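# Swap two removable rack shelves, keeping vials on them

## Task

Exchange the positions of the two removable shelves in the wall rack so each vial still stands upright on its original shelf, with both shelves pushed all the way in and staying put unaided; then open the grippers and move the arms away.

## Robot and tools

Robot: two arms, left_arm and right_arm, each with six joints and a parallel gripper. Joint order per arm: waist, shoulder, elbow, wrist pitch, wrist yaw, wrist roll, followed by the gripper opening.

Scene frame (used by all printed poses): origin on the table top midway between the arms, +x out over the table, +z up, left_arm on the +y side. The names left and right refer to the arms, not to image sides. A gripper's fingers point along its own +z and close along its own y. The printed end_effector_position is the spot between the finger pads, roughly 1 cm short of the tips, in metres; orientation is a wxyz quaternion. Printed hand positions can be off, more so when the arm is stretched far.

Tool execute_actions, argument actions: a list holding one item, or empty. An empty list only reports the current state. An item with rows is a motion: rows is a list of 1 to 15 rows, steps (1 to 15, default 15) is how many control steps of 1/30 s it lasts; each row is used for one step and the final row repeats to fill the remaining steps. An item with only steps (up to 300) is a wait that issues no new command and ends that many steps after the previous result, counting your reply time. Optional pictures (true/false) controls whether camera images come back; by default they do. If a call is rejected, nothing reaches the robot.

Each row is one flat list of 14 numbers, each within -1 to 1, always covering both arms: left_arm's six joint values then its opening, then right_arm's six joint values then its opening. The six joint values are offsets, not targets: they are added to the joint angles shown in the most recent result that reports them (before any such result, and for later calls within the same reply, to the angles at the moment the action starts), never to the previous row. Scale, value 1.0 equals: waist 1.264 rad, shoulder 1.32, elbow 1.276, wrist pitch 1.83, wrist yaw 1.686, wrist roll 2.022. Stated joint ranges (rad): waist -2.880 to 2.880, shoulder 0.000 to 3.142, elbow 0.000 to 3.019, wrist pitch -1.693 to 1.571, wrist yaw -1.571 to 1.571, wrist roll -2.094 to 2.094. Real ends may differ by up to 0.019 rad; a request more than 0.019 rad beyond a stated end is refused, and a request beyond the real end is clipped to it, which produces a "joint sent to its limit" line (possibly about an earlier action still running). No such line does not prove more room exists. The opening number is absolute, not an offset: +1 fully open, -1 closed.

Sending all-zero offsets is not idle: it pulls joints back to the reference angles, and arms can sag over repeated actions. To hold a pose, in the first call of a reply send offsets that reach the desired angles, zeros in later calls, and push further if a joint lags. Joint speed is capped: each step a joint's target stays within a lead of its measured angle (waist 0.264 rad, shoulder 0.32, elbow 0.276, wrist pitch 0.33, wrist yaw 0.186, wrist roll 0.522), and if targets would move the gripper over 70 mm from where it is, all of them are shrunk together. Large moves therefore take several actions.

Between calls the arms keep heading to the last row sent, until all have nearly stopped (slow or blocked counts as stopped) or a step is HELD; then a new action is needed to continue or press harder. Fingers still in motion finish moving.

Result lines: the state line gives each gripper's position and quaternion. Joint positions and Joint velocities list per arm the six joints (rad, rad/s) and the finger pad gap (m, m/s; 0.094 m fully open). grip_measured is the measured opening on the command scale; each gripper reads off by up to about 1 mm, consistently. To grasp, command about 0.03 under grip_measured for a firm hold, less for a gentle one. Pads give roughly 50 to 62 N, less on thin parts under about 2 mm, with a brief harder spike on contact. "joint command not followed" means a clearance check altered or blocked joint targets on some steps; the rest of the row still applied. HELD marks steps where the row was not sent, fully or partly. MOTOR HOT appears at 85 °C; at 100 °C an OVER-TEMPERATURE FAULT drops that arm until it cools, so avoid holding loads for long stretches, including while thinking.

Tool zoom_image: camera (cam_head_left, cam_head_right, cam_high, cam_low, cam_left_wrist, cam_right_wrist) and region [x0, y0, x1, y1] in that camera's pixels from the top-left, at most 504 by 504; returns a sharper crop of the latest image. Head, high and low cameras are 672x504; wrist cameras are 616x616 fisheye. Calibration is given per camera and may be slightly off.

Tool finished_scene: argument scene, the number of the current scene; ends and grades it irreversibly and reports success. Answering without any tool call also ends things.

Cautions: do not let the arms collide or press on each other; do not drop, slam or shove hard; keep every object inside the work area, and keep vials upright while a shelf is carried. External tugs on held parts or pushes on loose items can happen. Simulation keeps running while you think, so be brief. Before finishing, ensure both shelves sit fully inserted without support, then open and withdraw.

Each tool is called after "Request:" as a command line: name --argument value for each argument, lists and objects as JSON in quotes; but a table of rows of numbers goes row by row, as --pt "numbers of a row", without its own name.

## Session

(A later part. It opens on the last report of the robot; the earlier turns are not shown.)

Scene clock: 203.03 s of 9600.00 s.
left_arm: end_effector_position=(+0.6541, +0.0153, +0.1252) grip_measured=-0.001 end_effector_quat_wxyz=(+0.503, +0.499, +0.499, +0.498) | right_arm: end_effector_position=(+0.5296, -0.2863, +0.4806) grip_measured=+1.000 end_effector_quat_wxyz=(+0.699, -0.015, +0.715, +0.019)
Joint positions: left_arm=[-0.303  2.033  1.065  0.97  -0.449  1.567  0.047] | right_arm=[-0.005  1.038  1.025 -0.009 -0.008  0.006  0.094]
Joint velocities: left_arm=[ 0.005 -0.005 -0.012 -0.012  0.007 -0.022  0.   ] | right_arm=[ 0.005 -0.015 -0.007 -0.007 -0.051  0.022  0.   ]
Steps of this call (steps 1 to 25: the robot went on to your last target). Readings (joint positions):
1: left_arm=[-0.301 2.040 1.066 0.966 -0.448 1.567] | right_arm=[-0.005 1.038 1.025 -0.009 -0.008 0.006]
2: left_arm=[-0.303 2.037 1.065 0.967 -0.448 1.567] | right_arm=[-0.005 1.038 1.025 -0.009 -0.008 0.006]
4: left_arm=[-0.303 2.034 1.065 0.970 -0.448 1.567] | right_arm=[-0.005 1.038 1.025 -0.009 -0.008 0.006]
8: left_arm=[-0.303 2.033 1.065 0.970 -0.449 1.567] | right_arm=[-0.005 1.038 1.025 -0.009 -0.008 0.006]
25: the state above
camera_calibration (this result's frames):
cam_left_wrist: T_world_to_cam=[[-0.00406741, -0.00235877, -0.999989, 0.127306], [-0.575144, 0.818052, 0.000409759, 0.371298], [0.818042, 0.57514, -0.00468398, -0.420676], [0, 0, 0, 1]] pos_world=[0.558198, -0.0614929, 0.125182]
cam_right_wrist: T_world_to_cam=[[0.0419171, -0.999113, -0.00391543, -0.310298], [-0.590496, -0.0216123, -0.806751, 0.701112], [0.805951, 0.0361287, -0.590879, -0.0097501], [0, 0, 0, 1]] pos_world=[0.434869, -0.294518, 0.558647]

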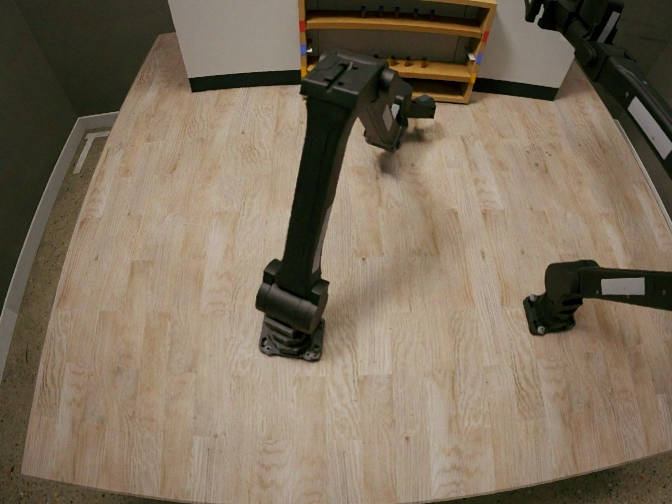

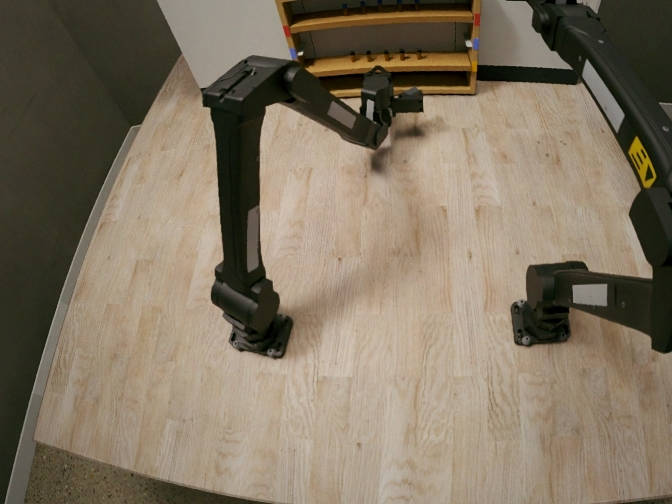

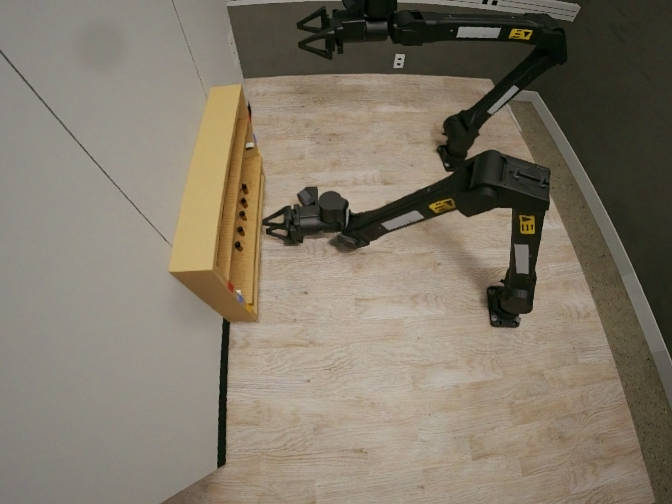

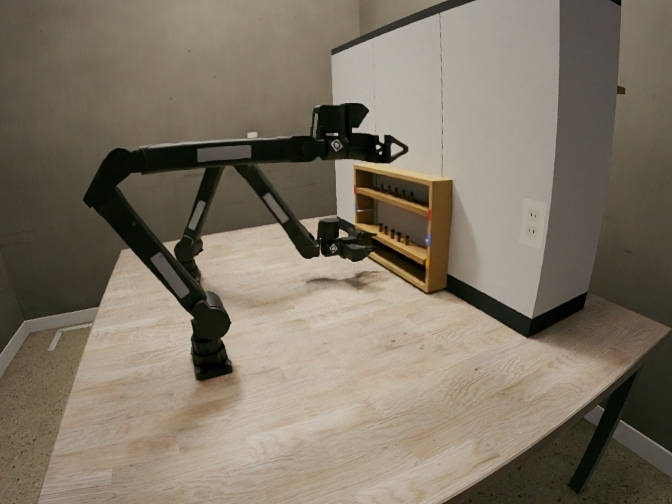

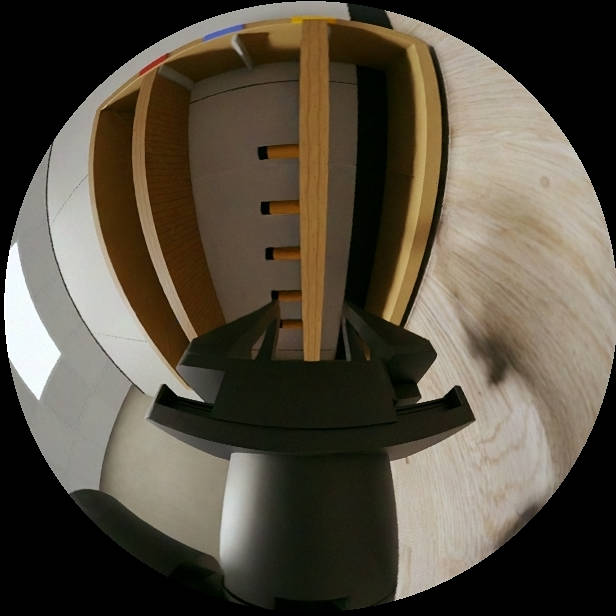

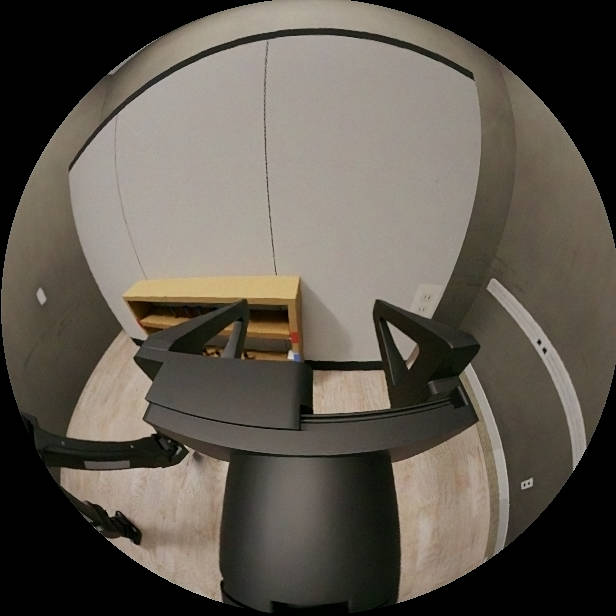

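Request:
execute_actions --actions '[{"rows":[[-0.005,-0.02,-0.02,-0.005,0,0,0,0,0,0.03,0,0,0,1],[-0.008,-0.035,-0.025,-0.015,-0.002,0,0,0,0,0.03,0,0,0,1],[-0.01,-0.052,-0.025,-0.027,-0.004,0,0,0,0,0.03,0,0,0,1],[-0.01,-0.07,-0.025,-0.04,-0.005,0,0,0,0,0.03,0,0,0,1],[-0.01,-0.088,-0.025,-0.053,-0.005,0,0,0,0,0.03,0,0,0,1],[-0.01,-0.106,-0.025,-0.066,-0.005,0,0,0,0,0.03,0,0,0,1],[-0.01,-0.124,-0.02,-0.08,-0.005,0,0,0,0,0.03,0,0,0,1],[-0.01,-0.142,-0.01,-0.094,-0.005,0,0,0,0,0.03,0,0,0,1],[-0.01,-0.16,0,-0.108,-0.005,0,0,0,0,0.03,0,0,0,1],[-0.01,-0.178,0.01,-0.122,-0.005,0,0,0,0,0.03,0,0,0,1],[-0.01,-0.196,0.02,-0.136,-0.005,0,0,0,0,0.03,0,0,0,1],[-0.01,-0.214,0.03,-0.15,-0.005,0,0,0,0,0.03,0,0,0,1],[-0.01,-0.23,0.04,-0.163,-0.005,0,0,0,0,0.03,0,0,0,1],[-0.01,-0.243,0.048,-0.176,-0.005,0,0,0,0,0.03,0,0,0,1],[-0.01,-0.252,0.052,-0.187,-0.005,0,0,0,0,0.03,0,0,0,1]]}]' --pictures false

Request:
execute_actions --actions '[{"steps":40}]'

Scene clock: 210.07 s of 9600.00 s.
left_arm: end_effector_position=(+0.6372, +0.0238, +0.2262) grip_measured=-0.001 end_effector_quat_wxyz=(+0.490, +0.510, +0.504, +0.495) | right_arm: end_effector_position=(+0.5296, -0.2863, +0.4806) grip_measured=+1.000 end_effector_quat_wxyz=(+0.699, -0.015, +0.715, +0.019)
Joint positions: left_arm=[-0.304  1.773  1.045  0.697 -0.454  1.567  0.047] | right_arm=[-0.005  1.038  1.025 -0.009 -0.008  0.006  0.094]
Joint velocities: left_arm=[-0.015 -0.669  0.252 -0.696 -0.051  0.037 -0.001] | right_arm=[-0.015 -0.005  0.002 -0.012 -0.066 -0.037  0.   ]
Steps of this call (steps 1 to 15: the robot went on to your last target; steps 16 to 90: nothing new was sent; then 3.53 s passed at rest; steps 91 to 105: all 15 steps of this action). Readings (joint positions):
91: left_arm=[-0.303 2.032 1.063 0.970 -0.449 1.567] | right_arm=[-0.005 1.038 1.025 -0.009 -0.008 0.006]
92: left_arm=[-0.303 2.029 1.057 0.966 -0.449 1.567] | right_arm=[-0.005 1.038 1.025 -0.009 -0.008 0.006]
94: left_arm=[-0.304 2.013 1.039 0.937 -0.452 1.567] | right_arm=[-0.005 1.038 1.025 -0.009 -0.008 0.006]
98: left_arm=[-0.304 1.948 1.025 0.844 -0.454 1.567] | right_arm=[-0.005 1.038 1.025 -0.009 -0.008 0.006]
105: the state above

Scene clock: 211.40 s of 9600.00 s.
left_arm: end_effector_position=(+0.6402, +0.0220, +0.2895) grip_measured=-0.001 end_effector_quat_wxyz=(+0.512, +0.488, +0.497, +0.503) | right_arm: end_effector_position=(+0.5296, -0.2863, +0.4806) grip_measured=+1.000 end_effector_quat_wxyz=(+0.699, -0.015, +0.715, +0.019)
Joint positions: left_arm=[-0.305  1.699  1.1    0.632 -0.454  1.567  0.047] | right_arm=[-0.005  1.038  1.025 -0.009 -0.008  0.006  0.094]
Joint velocities: left_arm=[-0.005 -0.005 -0.017  0.012  0.022 -0.051  0.   ] | right_arm=[-0.005 -0.005 -0.017 -0.007 -0.051 -0.066  0.   ]
Steps of this call (steps 1 to 30: the robot went on to your last target; steps 31 to 40: nothing new was sent). Readings (joint positions):
1: left_arm=[-0.304 1.752 1.055 0.675 -0.454 1.567] | right_arm=[-0.005 1.038 1.025 -0.009 -0.008 0.006]
2: left_arm=[-0.304 1.733 1.066 0.659 -0.454 1.567] | right_arm=[-0.005 1.038 1.025 -0.009 -0.008 0.006]
4: left_arm=[-0.304 1.704 1.086 0.645 -0.454 1.567] | right_arm=[-0.005 1.038 1.025 -0.009 -0.008 0.006]
8: left_arm=[-0.305 1.682 1.100 0.643 -0.454 1.567] | right_arm=[-0.005 1.038 1.025 -0.009 -0.008 0.006]
40: the state above
All arms were judged still, so your last target was given up. Only a new action makes them travel on or press farther. Fingers that are still opening or closing keep moving.
camera_calibration (this result's frames):
cam_left_wrist: T_world_to_cam=[[0.0230103, -0.0156102, -0.999613, 0.274396], [-0.577603, 0.815903, -0.0260372, 0.36704], [0.815994, 0.577978, 0.00975768, -0.415315], [0, 0, 0, 1]] pos_world=[0.544583, -0.0551425, 0.287899]
cam_right_wrist: T_world_to_cam=[[0.0419171, -0.999113, -0.00391543, -0.310298], [-0.590496, -0.0216123, -0.806751, 0.701112], [0.805951, 0.0361287, -0.590879, -0.0097501], [0, 0, 0, 1]] pos_world=[0.434869, -0.294518, 0.558647]

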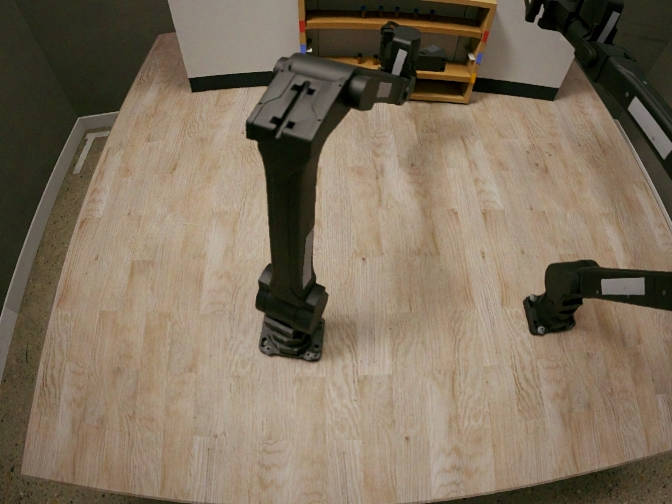

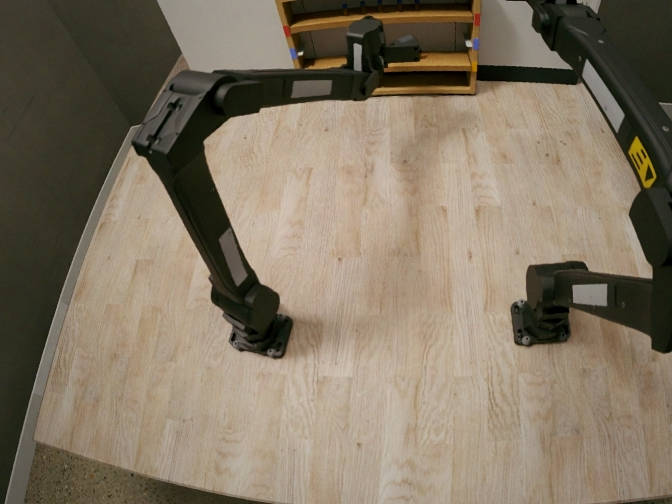

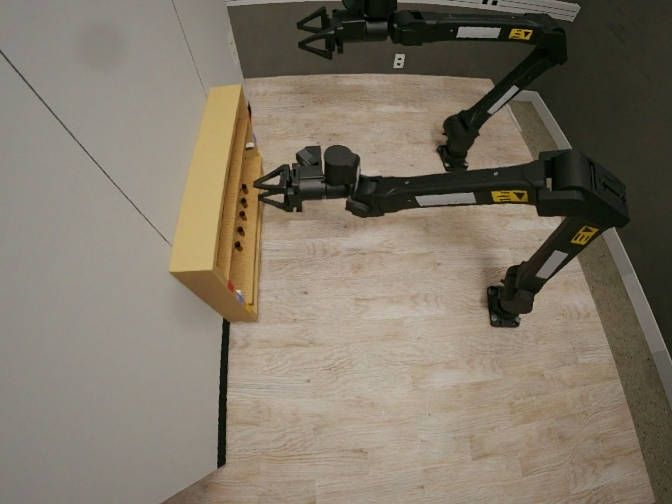

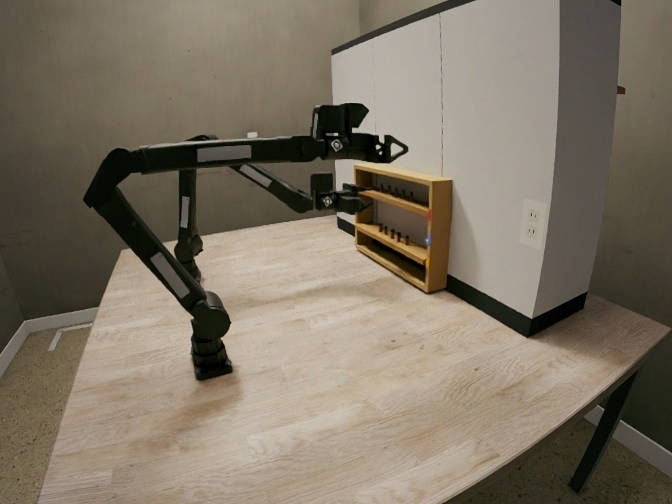

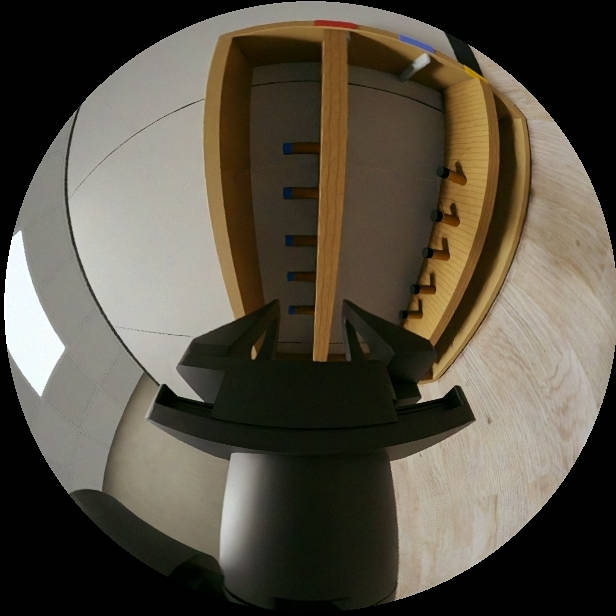

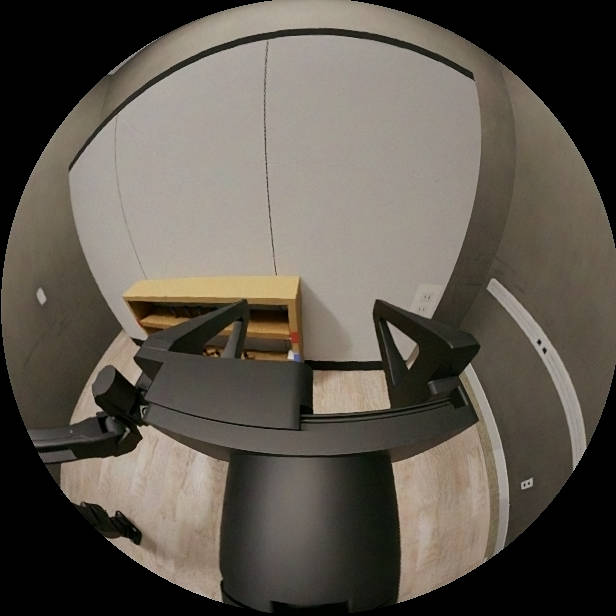

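Request:
execute_actions --actions '[{"rows":[[0.005,0.008,0.025,-0.004,0.001,0,0,0,0,0.03,0,0,0,1],[0.006,0.015,0.03,-0.007,0.002,0,0,0,0,0.03,0,0,0,1],[0.007,0.021,0.037,-0.01,0.003,0,0,0,0,0.03,0,0,0,1],[0.008,0.027,0.045,-0.012,0.004,0,0,0,0,0.03,0,0,0,1],[0.009,0.033,0.054,-0.014,0.005,0,0,0,0,0.03,0,0,0,1],[0.01,0.039,0.063,-0.016,0.005,0,0,0,0,0.03,0,0,0,1],[0.011,0.045,0.072,-0.018,0.006,0,0,0,0,0.03,0,0,0,1],[0.012,0.051,0.081,-0.02,0.007,0,0,0,0,0.03,0,0,0,1],[0.014,0.057,0.09,-0.022,0.008,0,0,0,0,0.03,0,0,0,1],[0.015,0.062,0.1,-0.024,0.009,0,0,0,0,0.03,0,0,0,1],[0.016,0.068,0.11,-0.026,0.01,0,0,0,0,0.03,0,0,0,1],[0.017,0.073,0.119,-0.027,0.01,0,0,0,0,0.03,0,0,0,1]]}]' --pictures false

Request:
execute_actions --actions '[{"steps":30}]'

Scene clock: 218.37 s of 9600.00 s.
left_arm: end_effector_position=(+0.6744, +0.0107, +0.2613) grip_measured=-0.001 end_effector_quat_wxyz=(+0.495, +0.507, +0.502, +0.496) | right_arm: end_effector_position=(+0.5296, -0.2863, +0.4806) grip_measured=+1.000 end_effector_quat_wxyz=(+0.699, -0.015, +0.715, +0.019)
Joint positions: left_arm=[-0.295  1.802  1.195  0.587 -0.441  1.567  0.047] | right_arm=[-0.005  1.038  1.025 -0.009 -0.008  0.006  0.094]
Joint velocities: left_arm=[ 0.044  0.054  0.081 -0.027 -0.022 -0.022  0.   ] | right_arm=[-0.024 -0.005 -0.007  0.027  0.007  0.037  0.   ]
Steps of this call (steps 1 to 90: nothing new was sent; then 3.47 s passed at rest; steps 91 to 105: all 15 steps of this action). Readings (joint positions):
91: left_arm=[-0.305 1.699 1.100 0.632 -0.454 1.567] | right_arm=[-0.005 1.038 1.025 -0.009 -0.008 0.006]
92: left_arm=[-0.305 1.700 1.100 0.631 -0.454 1.567] | right_arm=[-0.005 1.038 1.025 -0.009 -0.008 0.006]
94: left_arm=[-0.305 1.705 1.101 0.625 -0.452 1.567] | right_arm=[-0.005 1.038 1.025 -0.009 -0.008 0.006]
98: left_arm=[-0.304 1.738 1.127 0.608 -0.447 1.567] | right_arm=[-0.005 1.038 1.025 -0.009 -0.008 0.006]
105: the state above

Scene clock: 219.37 s of 9600.00 s.
left_arm: end_effector_position=(+0.6755, +0.0123, +0.2616) grip_measured=-0.001 end_effector_quat_wxyz=(+0.495, +0.506, +0.503, +0.497) | right_arm: end_effector_position=(+0.5296, -0.2863, +0.4806) grip_measured=+1.000 end_effector_quat_wxyz=(+0.699, -0.015, +0.715, +0.019)
Joint positions: left_arm=[-0.292  1.802  1.197  0.587 -0.441  1.567  0.047] | right_arm=[-0.005  1.038  1.025 -0.009 -0.008  0.006  0.094]
Joint velocities: left_arm=[-0.015 -0.015 -0.017  0.007  0.022  0.066 -0.001] | right_arm=[-0.015 -0.005  0.012  0.012 -0.037  0.037  0.   ]
Steps of this call (steps 1 to 15: the robot went on to your last target; steps 16 to 30: nothing new was sent). Readings (joint positions):
1: left_arm=[-0.294 1.802 1.196 0.587 -0.441 1.567] | right_arm=[-0.005 1.038 1.025 -0.009 -0.008 0.006]
2: left_arm=[-0.293 1.802 1.196 0.587 -0.441 1.567] | right_arm=[-0.005 1.038 1.025 -0.009 -0.008 0.006]
4: left_arm=[-0.292 1.802 1.197 0.587 -0.441 1.567] | right_arm=[-0.005 1.038 1.025 -0.009 -0.008 0.006]
8: left_arm=[-0.292 1.802 1.197 0.587 -0.441 1.567] | right_arm=[-0.005 1.038 1.025 -0.009 -0.008 0.006]
30: the state above
All arms were judged still, so your last target was given up. Only a new action makes them travel on or press farther. Fingers that are still opening or closing keep moving.
camera_calibration (this result's frames):
cam_left_wrist: T_world_to_cam=[[-0.0237009, 0.00695613, -0.999695, 0.27691], [-0.577132, 0.816421, 0.0193636, 0.382392], [0.816307, 0.577415, -0.0153353, -0.431842], [0, 0, 0, 1]] pos_world=[0.57977, -0.0647665, 0.262799]
cam_right_wrist: T_world_to_cam=[[0.0419171, -0.999113, -0.00391543, -0.310298], [-0.590496, -0.0216123, -0.806751, 0.701112], [0.805951, 0.0361287, -0.590879, -0.0097501], [0, 0, 0, 1]] pos_world=[0.434869, -0.294518, 0.558647]

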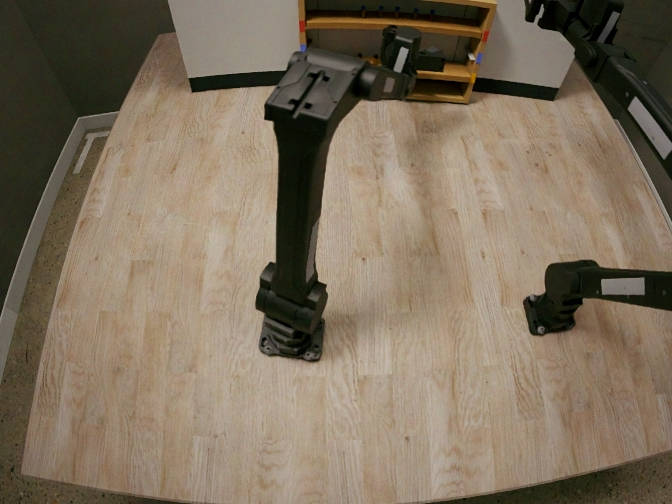

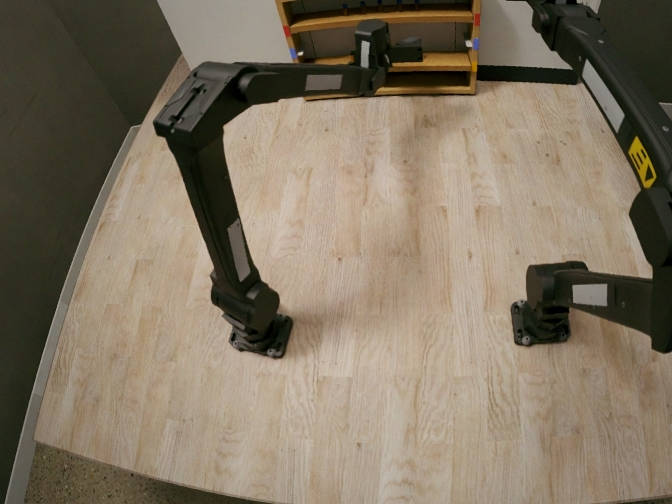

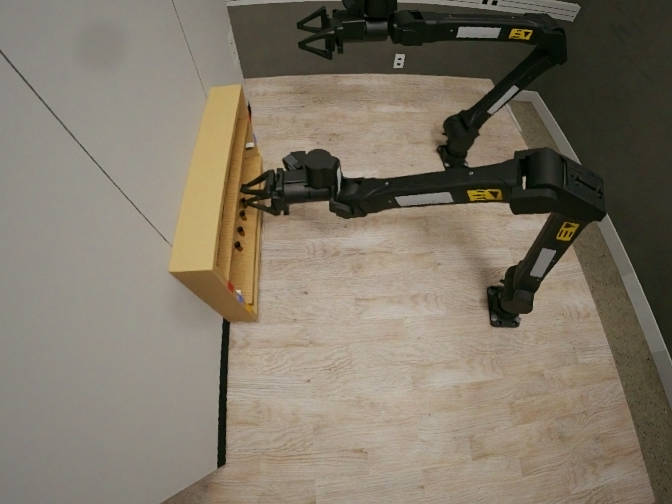

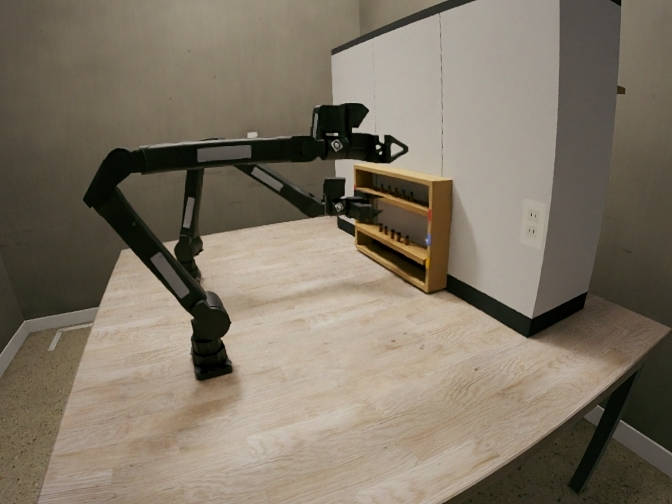

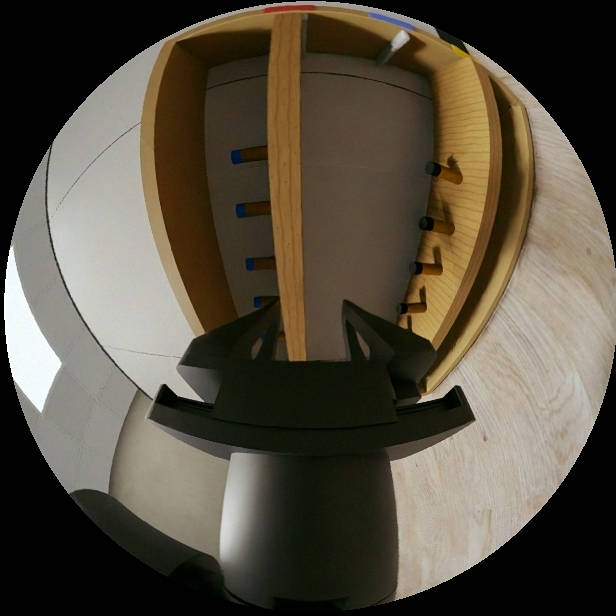

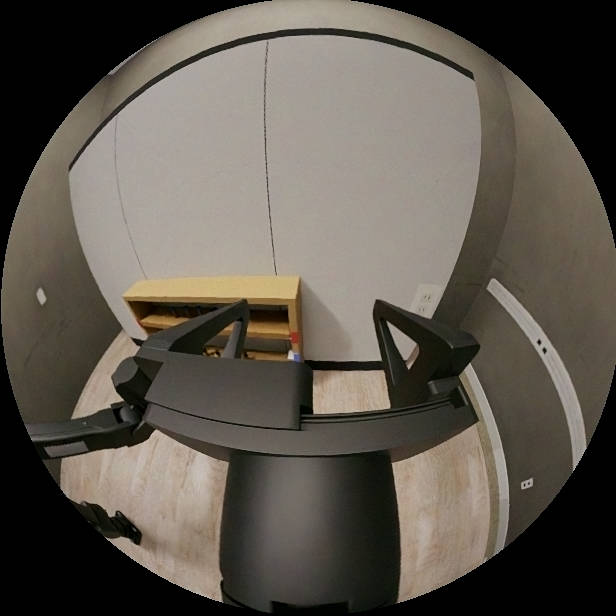

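Request:
execute_actions --actions '[{"rows":[[0,0,0.045,0,0,0,0,0,0,0.03,0,0,0,1],[0,0,0.055,0,0,0,0,0,0,0.03,0,0,0,1],[0,0,0.062,0,0,0,0,0,0,0.03,0,0,0,1],[0,0,0.062,0,0,0,0,0,0,0.03,0,0,0,1],[0.006,0,0.066,0,0,0,0,0,0,0.03,0,0,0,1],[0.008,0.003,0.074,-0.003,0.003,0,0,0,0,0.03,0,0,0,1],[0.01,0.008,0.082,-0.005,0.005,0,0,0,0,0.03,0,0,0,1],[0.012,0.013,0.09,-0.007,0.006,0,0,0,0,0.03,0,0,0,1],[0.014,0.018,0.098,-0.009,0.008,0,0,0,0,0.03,0,0,0,1],[0.016,0.023,0.106,-0.011,0.009,0,0,0,0,0.03,0,0,0,1],[0.018,0.028,0.114,-0.013,0.011,0,0,0,0,0.03,0,0,0,1],[0.02,0.033,0.122,-0.015,0.012,0,0,0,0,0.03,0,0,0,1],[0.022,0.038,0.13,-0.017,0.014,0,0,0,0,0.03,0,0,0,1],[0.024,0.042,0.137,-0.019,0.015,0,0,0,0,0.03,0,0,0,1],[0.026,0.046,0.143,-0.021,0.017,0,0,0,0,0.03,0,0,0,1]]}]' --pictures false

Request:
execute_actions --actions '[{"steps":30}]'

Scene clock: 226.23 s of 9600.00 s.
left_arm: end_effector_position=(+0.7041, +0.0050, +0.2869) grip_measured=-0.001 end_effector_quat_wxyz=(+0.511, +0.495, +0.495, +0.499) | right_arm: end_effector_position=(+0.5296, -0.2863, +0.4806) grip_measured=+1.000 end_effector_quat_wxyz=(+0.699, -0.015, +0.715, +0.019)
Joint positions: left_arm=[-0.28   1.843  1.306  0.559 -0.418  1.567  0.047] | right_arm=[-0.005  1.038  1.025 -0.009 -0.008  0.006  0.094]
Joint velocities: left_arm=[ 0.073  0.259  0.261 -0.095 -0.007 -0.037 -0.   ] | right_arm=[-0.015  0.005  0.007  0.017 -0.022 -0.022  0.   ]
Steps of this call (steps 1 to 90: nothing new was sent; then 3.37 s passed at rest; steps 91 to 105: all 15 steps of this action). Readings (joint positions):
91: left_arm=[-0.292 1.802 1.197 0.587 -0.441 1.567] | right_arm=[-0.005 1.038 1.025 -0.009 -0.008 0.006]
92: left_arm=[-0.292 1.802 1.198 0.587 -0.441 1.567] | right_arm=[-0.005 1.038 1.025 -0.009 -0.008 0.006]
94: left_arm=[-0.292 1.804 1.205 0.587 -0.441 1.567] | right_arm=[-0.005 1.038 1.025 -0.009 -0.008 0.006]
98: left_arm=[-0.292 1.805 1.234 0.583 -0.436 1.567] | right_arm=[-0.005 1.038 1.025 -0.009 -0.008 0.006]
105: the state above

Scene clock: 227.23 s of 9600.00 s.
left_arm: end_effector_position=(+0.7138, +0.0118, +0.2771) grip_measured=-0.001 end_effector_quat_wxyz=(+0.504, +0.496, +0.500, +0.500) | right_arm: end_effector_position=(+0.5296, -0.2863, +0.4806) grip_measured=+1.000 end_effector_quat_wxyz=(+0.699, -0.015, +0.715, +0.019)
Joint positions: left_arm=[-0.266  1.867  1.323  0.552 -0.416  1.567  0.047] | right_arm=[-0.005  1.038  1.025 -0.009 -0.008  0.006  0.094]
Joint velocities: left_arm=[ 0.005  0.005 -0.012  0.002  0.037  0.007 -0.001] | right_arm=[ 0.005  0.005  0.007 -0.002 -0.051 -0.051  0.   ]
Steps of this call (steps 1 to 30: the robot went on to your last target). Readings (joint positions):
1: left_arm=[-0.277 1.851 1.314 0.557 -0.417 1.567] | right_arm=[-0.005 1.038 1.025 -0.009 -0.008 0.006]
2: left_arm=[-0.274 1.857 1.320 0.555 -0.416 1.567] | right_arm=[-0.005 1.038 1.025 -0.009 -0.008 0.006]
4: left_arm=[-0.269 1.864 1.323 0.554 -0.416 1.567] | right_arm=[-0.005 1.038 1.025 -0.009 -0.008 0.006]
8: left_arm=[-0.266 1.867 1.323 0.552 -0.416 1.567] | right_arm=[-0.005 1.038 1.025 -0.009 -0.008 0.006]
30: the state above
All arms were judged still, so your last target was given up. Only a new action makes them travel on or press farther. Fingers that are still opening or closing keep moving.
camera_calibration (this result's frames):
cam_left_wrist: T_world_to_cam=[[0.000869801, -0.00444263, -0.99999, 0.276005], [-0.578563, 0.815627, -0.00412681, 0.412138], [0.815637, 0.578561, -0.00186091, -0.465899], [0, 0, 0, 1]] pos_world=[0.618212, -0.0653739, 0.276836]
cam_right_wrist: T_world_to_cam=[[0.0419171, -0.999113, -0.00391543, -0.310298], [-0.590496, -0.0216123, -0.806751, 0.701112], [0.805951, 0.0361287, -0.590879, -0.0097501], [0, 0, 0, 1]] pos_world=[0.434869, -0.294518, 0.558647]

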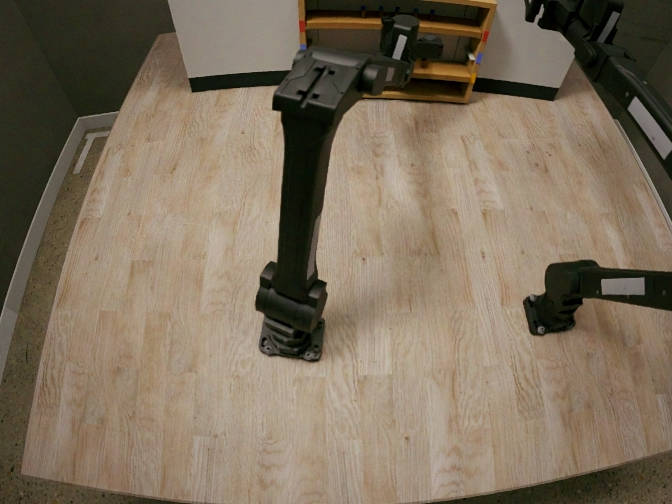

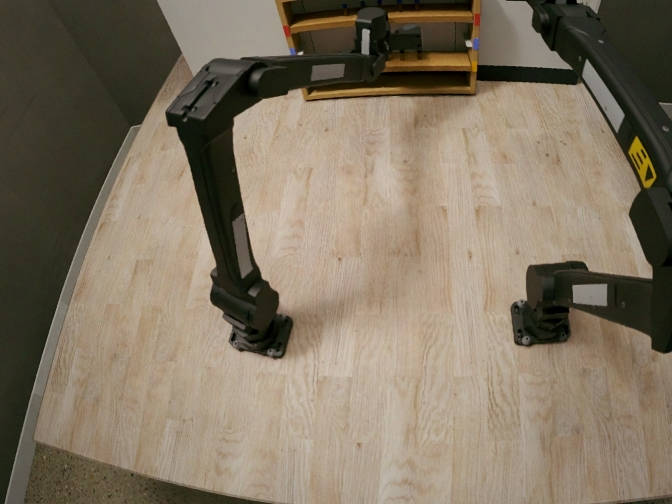

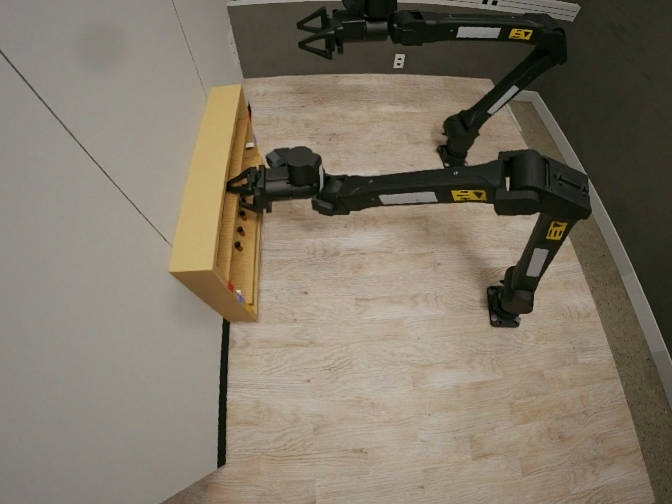

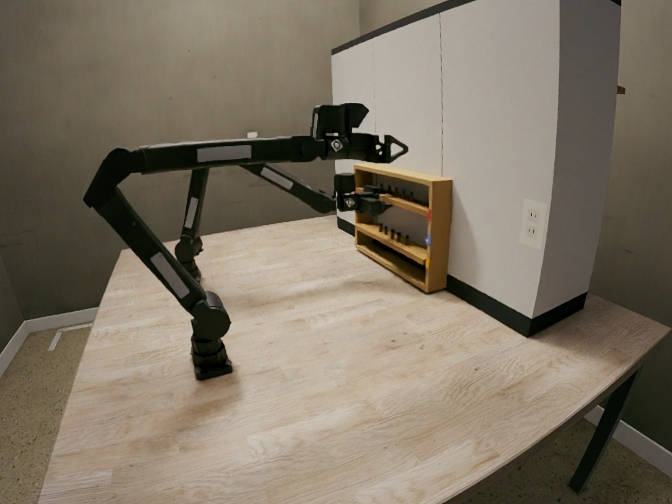

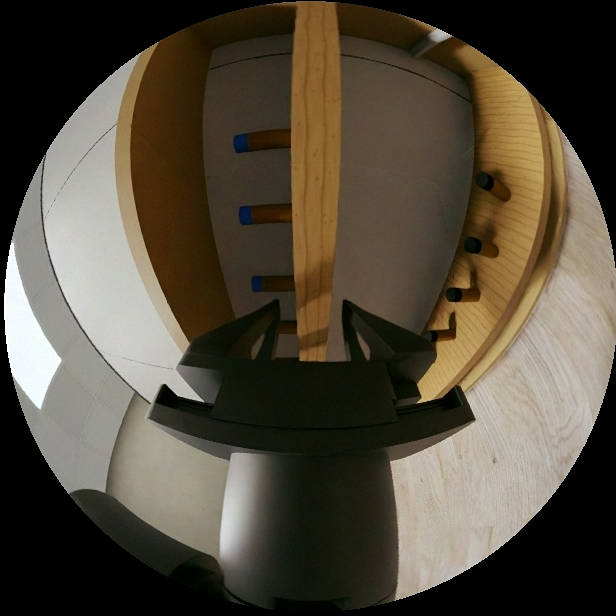

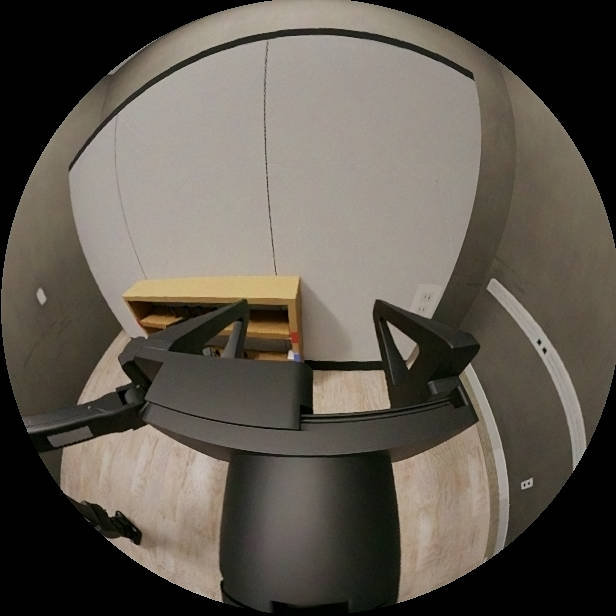

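Request:
execute_actions --actions '[{"rows":[[0,0.003,0.03,0,0,0,-0.3,0,0,0.03,0,0,0,1],[0,0.003,0.03,0,0,0,-0.4,0,0,0.03,0,0,0,1],[0,0.003,0.03,0,0,0,-0.5,0,0,0.03,0,0,0,1],[0,0.003,0.03,0,0,0,-0.55,0,0,0.03,0,0,0,1],[0,0.003,0.03,0,0,0,-0.6,0,0,0.03,0,0,0,1],[0,0.003,0.03,0,0,0,-0.6,0,0,0.03,0,0,0,1],[0,0.003,0.03,0,0,0,-0.6,0,0,0.03,0,0,0,1],[0,0.003,0.03,0,0,0,-0.67,0,0,0.03,0,0,0,1]]}]' --pictures false

Request:
execute_actions --actions '[{"rows":[[-0.01,-0.03,0.015,0.015,-0.003,0,-0.67,0,0,0.03,0,0,0,1],[-0.012,-0.034,0.01,0.016,-0.004,0,-0.67,0,0,0.03,0,0,0,1],[-0.014,-0.038,0.004,0.017,-0.005,0,-0.67,0,0,0.03,0,0,0,1],[-0.016,-0.042,-0.003,0.019,-0.006,0,-0.67,0,0,0.03,0,0,0,1],[-0.017,-0.046,-0.01,0.02,-0.007,0,-0.67,0,0,0.03,0,0,0,1],[-0.019,-0.05,-0.016,0.021,-0.008,0,-0.67,0,0,0.03,0,0,0,1],[-0.02,-0.054,-0.023,0.022,-0.009,0,-0.67,0,0,0.03,0,0,0,1],[-0.022,-0.059,-0.03,0.024,-0.01,0,-0.67,0,0,0.03,0,0,0,1],[-0.023,-0.063,-0.036,0.025,-0.011,0,-0.67,0,0,0.03,0,0,0,1],[-0.025,-0.067,-0.043,0.026,-0.012,0,-0.67,0,0,0.03,0,0,0,1],[-0.026,-0.071,-0.05,0.027,-0.013,0,-0.67,0,0,0.03,0,0,0,1],[-0.028,-0.075,-0.056,0.029,-0.014,0,-0.67,0,0,0.03,0,0,0,1],[-0.029,-0.079,-0.063,0.03,-0.015,0,-0.67,0,0,0.03,0,0,0,1],[-0.03,-0.083,-0.069,0.031,-0.016,0,-0.67,0,0,0.03,0,0,0,1],[-0.03,-0.087,-0.074,0.032,-0.016,0,-0.67,0,0,0.03,0,0,0,1]]}]' --pictures false

Request:
execute_actions --actions '[{"steps":30}]'

Scene clock: 236.63 s of 9600.00 s.
left_arm: end_effector_position=(+0.7140, +0.0118, +0.2762) grip_measured=-0.629 end_effector_quat_wxyz=(+0.503, +0.497, +0.500, +0.500) | right_arm: end_effector_position=(+0.5296, -0.2863, +0.4806) grip_measured=+1.000 end_effector_quat_wxyz=(+0.699, -0.015, +0.715, +0.019)
Joint positions: left_arm=[-0.266  1.868  1.323  0.552 -0.416  1.567  0.017] | right_arm=[-0.005  1.038  1.025 -0.009 -0.008  0.006  0.094]
Joint velocities: left_arm=[-0.015 -0.005 -0.012  0.007  0.022 -0.007 -0.   ] | right_arm=[-0.015 -0.005  0.007 -0.002 -0.007 -0.007  0.   ]
Steps of this call (steps 1 to 90: nothing new was sent; then 5.90 s passed at rest; steps 91 to 105: all 15 steps of this action). Readings (joint positions):
91: left_arm=[-0.266 1.867 1.323 0.552 -0.416 1.567] | right_arm=[-0.005 1.038 1.025 -0.009 -0.008 0.006]
92: left_arm=[-0.266 1.867 1.323 0.552 -0.416 1.567] | right_arm=[-0.005 1.038 1.025 -0.009 -0.008 0.006]
94: left_arm=[-0.266 1.867 1.323 0.552 -0.416 1.567] | right_arm=[-0.005 1.038 1.025 -0.009 -0.008 0.006]
98: left_arm=[-0.266 1.868 1.323 0.552 -0.416 1.567] | right_arm=[-0.005 1.038 1.025 -0.009 -0.008 0.006]
105: the state above

Scene clock: 237.13 s of 9600.00 s.
left_arm: end_effector_position=(+0.6841, +0.0111, +0.2774) grip_measured=-0.629 end_effector_quat_wxyz=(+0.502, +0.497, +0.500, +0.500) | right_arm: end_effector_position=(+0.5296, -0.2863, +0.4806) grip_measured=+1.000 end_effector_quat_wxyz=(+0.699, -0.015, +0.715, +0.019)
Joint positions: left_arm=[-0.289  1.806  1.234  0.577 -0.439  1.567  0.017] | right_arm=[-0.005  1.038  1.025 -0.009 -0.008  0.006  0.094]
Joint velocities: left_arm=[-0.063 -0.151 -0.217  0.071 -0.066  0.007 -0.001] | right_arm=[-0.005  0.015  0.012 -0.012  0.007  0.022  0.   ]
Steps of this call (steps 1 to 15: all 15 steps of this action). Readings (joint positions):
1: left_arm=[-0.266 1.867 1.323 0.553 -0.416 1.567] | right_arm=[-0.005 1.038 1.025 -0.009 -0.008 0.006]
2: left_arm=[-0.266 1.866 1.323 0.554 -0.417 1.567] | right_arm=[-0.005 1.038 1.025 -0.009 -0.008 0.006]
4: left_arm=[-0.267 1.866 1.322 0.554 -0.419 1.567] | right_arm=[-0.005 1.038 1.025 -0.009 -0.008 0.006]
8: left_arm=[-0.273 1.849 1.297 0.563 -0.426 1.567] | right_arm=[-0.005 1.038 1.025 -0.009 -0.008 0.006]
15: the state above

Scene clock: 238.13 s of 9600.00 s.
left_arm: end_effector_position=(+0.6789, +0.0104, +0.2774) grip_measured=-0.629 end_effector_quat_wxyz=(+0.502, +0.498, +0.500, +0.499) | right_arm: end_effector_position=(+0.5296, -0.2863, +0.4806) grip_measured=+1.000 end_effector_quat_wxyz=(+0.699, -0.015, +0.715, +0.019)
Joint positions: left_arm=[-0.293  1.795  1.22   0.579 -0.441  1.567  0.017] | right_arm=[-0.005  1.038  1.025 -0.009 -0.008  0.006  0.094]
Joint velocities: left_arm=[-0.005  0.005 -0.002  0.007 -0.007 -0.037 -0.001] | right_arm=[-0.005  0.005 -0.007 -0.012  0.051 -0.007  0.   ]
Steps of this call (steps 1 to 30: the robot went on to your last target). Readings (joint positions):
1: left_arm=[-0.290 1.801 1.228 0.578 -0.440 1.567] | right_arm=[-0.005 1.038 1.025 -0.009 -0.008 0.006]
2: left_arm=[-0.291 1.797 1.223 0.579 -0.441 1.567] | right_arm=[-0.005 1.038 1.025 -0.009 -0.008 0.006]
4: left_arm=[-0.293 1.795 1.220 0.579 -0.441 1.567] | right_arm=[-0.005 1.038 1.025 -0.009 -0.008 0.006]
8: left_arm=[-0.293 1.795 1.220 0.579 -0.441 1.567] | right_arm=[-0.005 1.038 1.025 -0.009 -0.008 0.006]
30: the state above
All arms were judged still, so your last target was given up. Only a new action makes them travel on or press farther. Fingers that are still opening or closing keep moving.
camera_calibration (this result's frames):
cam_left_wrist: T_world_to_cam=[[-0.00370598, -0.00251127, -0.99999, 0.279345], [-0.577327, 0.816513, 0.000089079, 0.391058], [0.816505, 0.577322, -0.0044758, -0.436467], [0, 0, 0, 1]] pos_world=[0.58318, -0.0666205, 0.277354]
cam_right_wrist: T_world_to_cam=[[0.0419171, -0.999113, -0.00391543, -0.310298], [-0.590496, -0.0216123, -0.806751, 0.701112], [0.805951, 0.0361287, -0.590879, -0.0097501], [0, 0, 0, 1]] pos_world=[0.434869, -0.294518, 0.558647]

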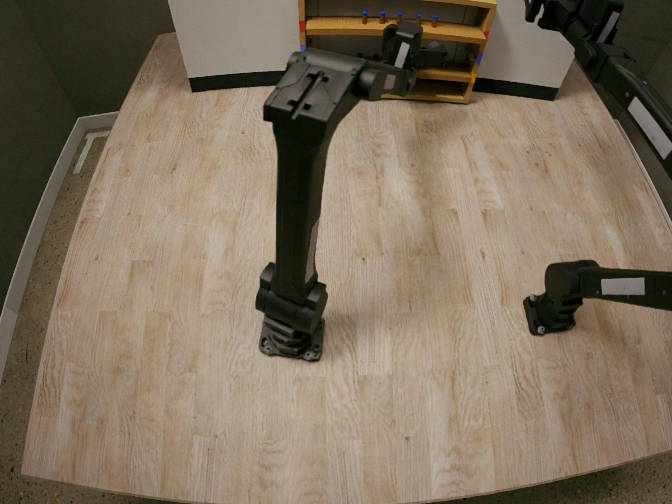

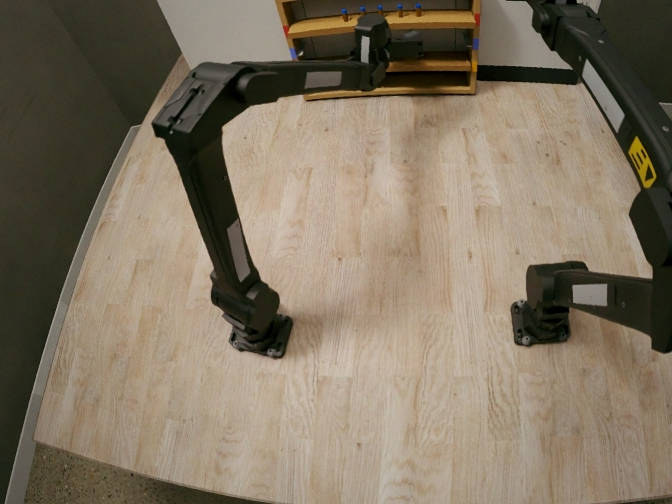

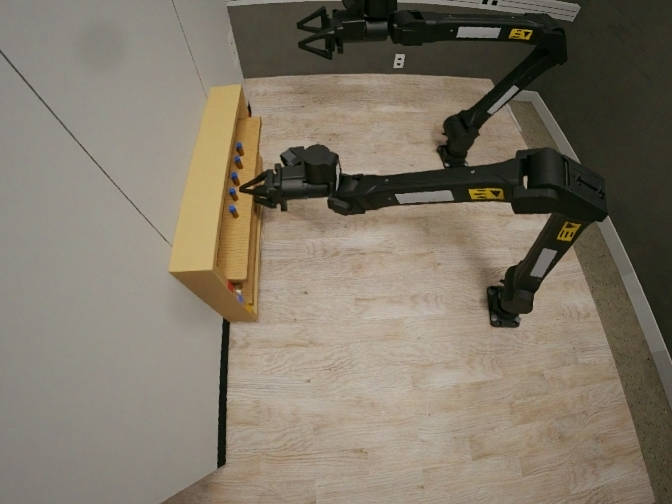

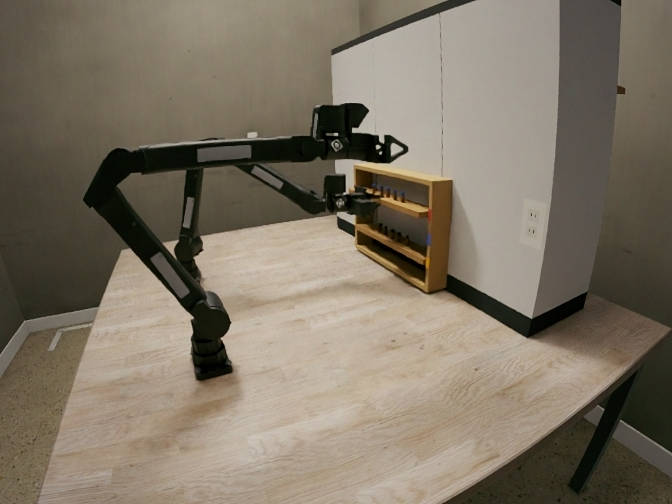

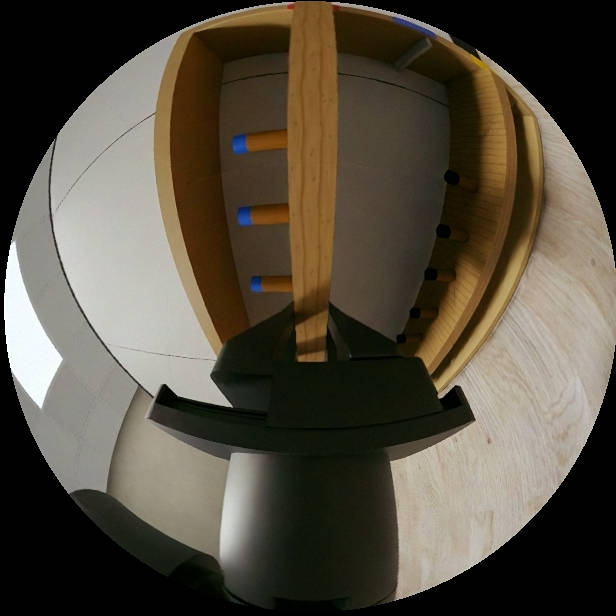

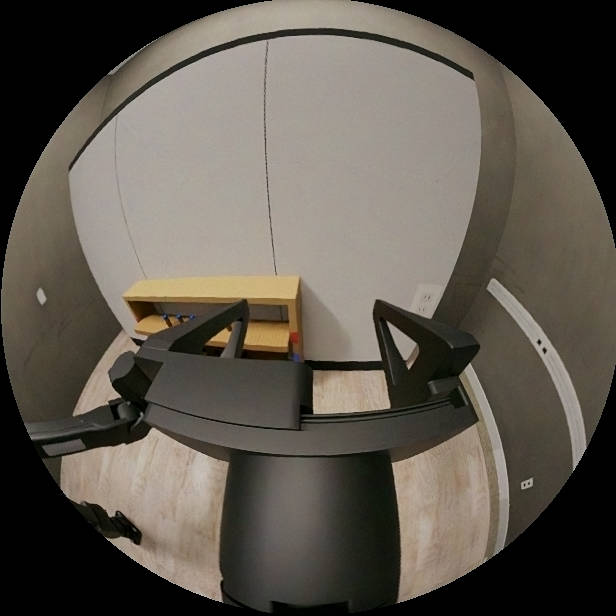

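Request:
execute_actions --actions '[{"rows":[[-0.008,-0.042,0.02,0.024,-0.002,0,-0.67,0,0,0.03,0,0,0,1],[-0.01,-0.047,0.016,0.025,-0.003,0,-0.67,0,0,0.03,0,0,0,1],[-0.012,-0.052,0.011,0.026,-0.004,0,-0.67,0,0,0.03,0,0,0,1],[-0.013,-0.056,0.005,0.027,-0.005,0,-0.67,0,0,0.03,0,0,0,1],[-0.015,-0.06,-0.001,0.028,-0.006,0,-0.67,0,0,0.03,0,0,0,1],[-0.016,-0.064,-0.007,0.029,-0.007,0,-0.67,0,0,0.03,0,0,0,1],[-0.018,-0.068,-0.013,0.03,-0.008,0,-0.67,0,0,0.03,0,0,0,1],[-0.019,-0.072,-0.019,0.031,-0.009,0,-0.67,0,0,0.03,0,0,0,1],[-0.021,-0.077,-0.025,0.032,-0.011,0,-0.67,0,0,0.03,0,0,0,1],[-0.022,-0.081,-0.031,0.033,-0.012,0,-0.67,0,0,0.03,0,0,0,1],[-0.024,-0.085,-0.037,0.034,-0.013,0,-0.67,0,0,0.03,0,0,0,1],[-0.025,-0.089,-0.043,0.035,-0.014,0,-0.67,0,0,0.03,0,0,0,1],[-0.026,-0.093,-0.049,0.036,-0.015,0,-0.67,0,0,0.03,0,0,0,1],[-0.027,-0.097,-0.055,0.037,-0.016,0,-0.67,0,0,0.03,0,0,0,1],[-0.028,-0.101,-0.06,0.037,-0.017,0,-0.67,0,0,0.03,0,0,0,1]]}]' --pictures false

Request:
execute_actions --actions '[{"steps":30}]' --pictures false

Scene clock: 244.53 s of 9600.00 s.
left_arm: end_effector_position=(+0.6491, +0.0111, +0.2815) grip_measured=-0.629 end_effector_quat_wxyz=(+0.504, +0.497, +0.500, +0.500) | right_arm: end_effector_position=(+0.5296, -0.2863, +0.4806) grip_measured=+1.000 end_effector_quat_wxyz=(+0.699, -0.015, +0.715, +0.019)
Joint positions: left_arm=[-0.315  1.73   1.137  0.6   -0.463  1.567  0.017] | right_arm=[-0.005  1.038  1.025 -0.009 -0.008  0.006  0.094]
Joint velocities: left_arm=[-0.073 -0.161 -0.198  0.051  0.022  0.007 -0.   ] | right_arm=[-0.005 -0.005  0.002  0.007 -0.037  0.066  0.   ]
Steps of this call (steps 1 to 90: nothing new was sent; then 2.90 s passed at rest; steps 91 to 105: all 15 steps of this action). Readings (joint positions):
91: left_arm=[-0.293 1.795 1.220 0.581 -0.441 1.567] | right_arm=[-0.005 1.038 1.025 -0.009 -0.008 0.006]
92: left_arm=[-0.293 1.794 1.220 0.582 -0.442 1.567] | right_arm=[-0.005 1.038 1.025 -0.009 -0.008 0.006]
94: left_arm=[-0.294 1.793 1.218 0.583 -0.444 1.567] | right_arm=[-0.005 1.038 1.025 -0.009 -0.008 0.006]
98: left_arm=[-0.299 1.775 1.192 0.589 -0.452 1.567] | right_arm=[-0.005 1.038 1.025 -0.009 -0.008 0.006]
105: the state above

Scene clock: 245.53 s of 9600.00 s.
left_arm: end_effector_position=(+0.6435, +0.0105, +0.2857) grip_measured=-0.629 end_effector_quat_wxyz=(+0.506, +0.496, +0.498, +0.500) | right_arm: end_effector_position=(+0.5296, -0.2863, +0.4806) grip_measured=+1.000 end_effector_quat_wxyz=(+0.699, -0.015, +0.715, +0.019)
Joint positions: left_arm=[-0.32   1.715  1.124  0.604 -0.466  1.567  0.017] | right_arm=[-0.005  1.038  1.025 -0.009 -0.008  0.006  0.094]
Joint velocities: left_arm=[-0.015  0.015 -0.002  0.002  0.007 -0.007  0.001] | right_arm=[ 0.015  0.015  0.002 -0.027 -0.007 -0.007  0.   ]
Steps of this call (steps 1 to 30: the robot went on to your last target). Readings (joint positions):
1: left_arm=[-0.317 1.725 1.131 0.601 -0.465 1.567] | right_arm=[-0.005 1.038 1.025 -0.009 -0.008 0.006]
2: left_arm=[-0.319 1.720 1.127 0.602 -0.465 1.567] | right_arm=[-0.005 1.038 1.025 -0.009 -0.008 0.006]
4: left_arm=[-0.320 1.716 1.124 0.602 -0.465 1.567] | right_arm=[-0.005 1.038 1.025 -0.009 -0.008 0.006]
8: left_arm=[-0.320 1.715 1.124 0.604 -0.466 1.567] | right_arm=[-0.005 1.038 1.025 -0.009 -0.008 0.006]
30: the state above
All arms were judged still, so your last target was given up. Only a new action makes them travel on or press farther. Fingers that are still opening or closing keep moving.


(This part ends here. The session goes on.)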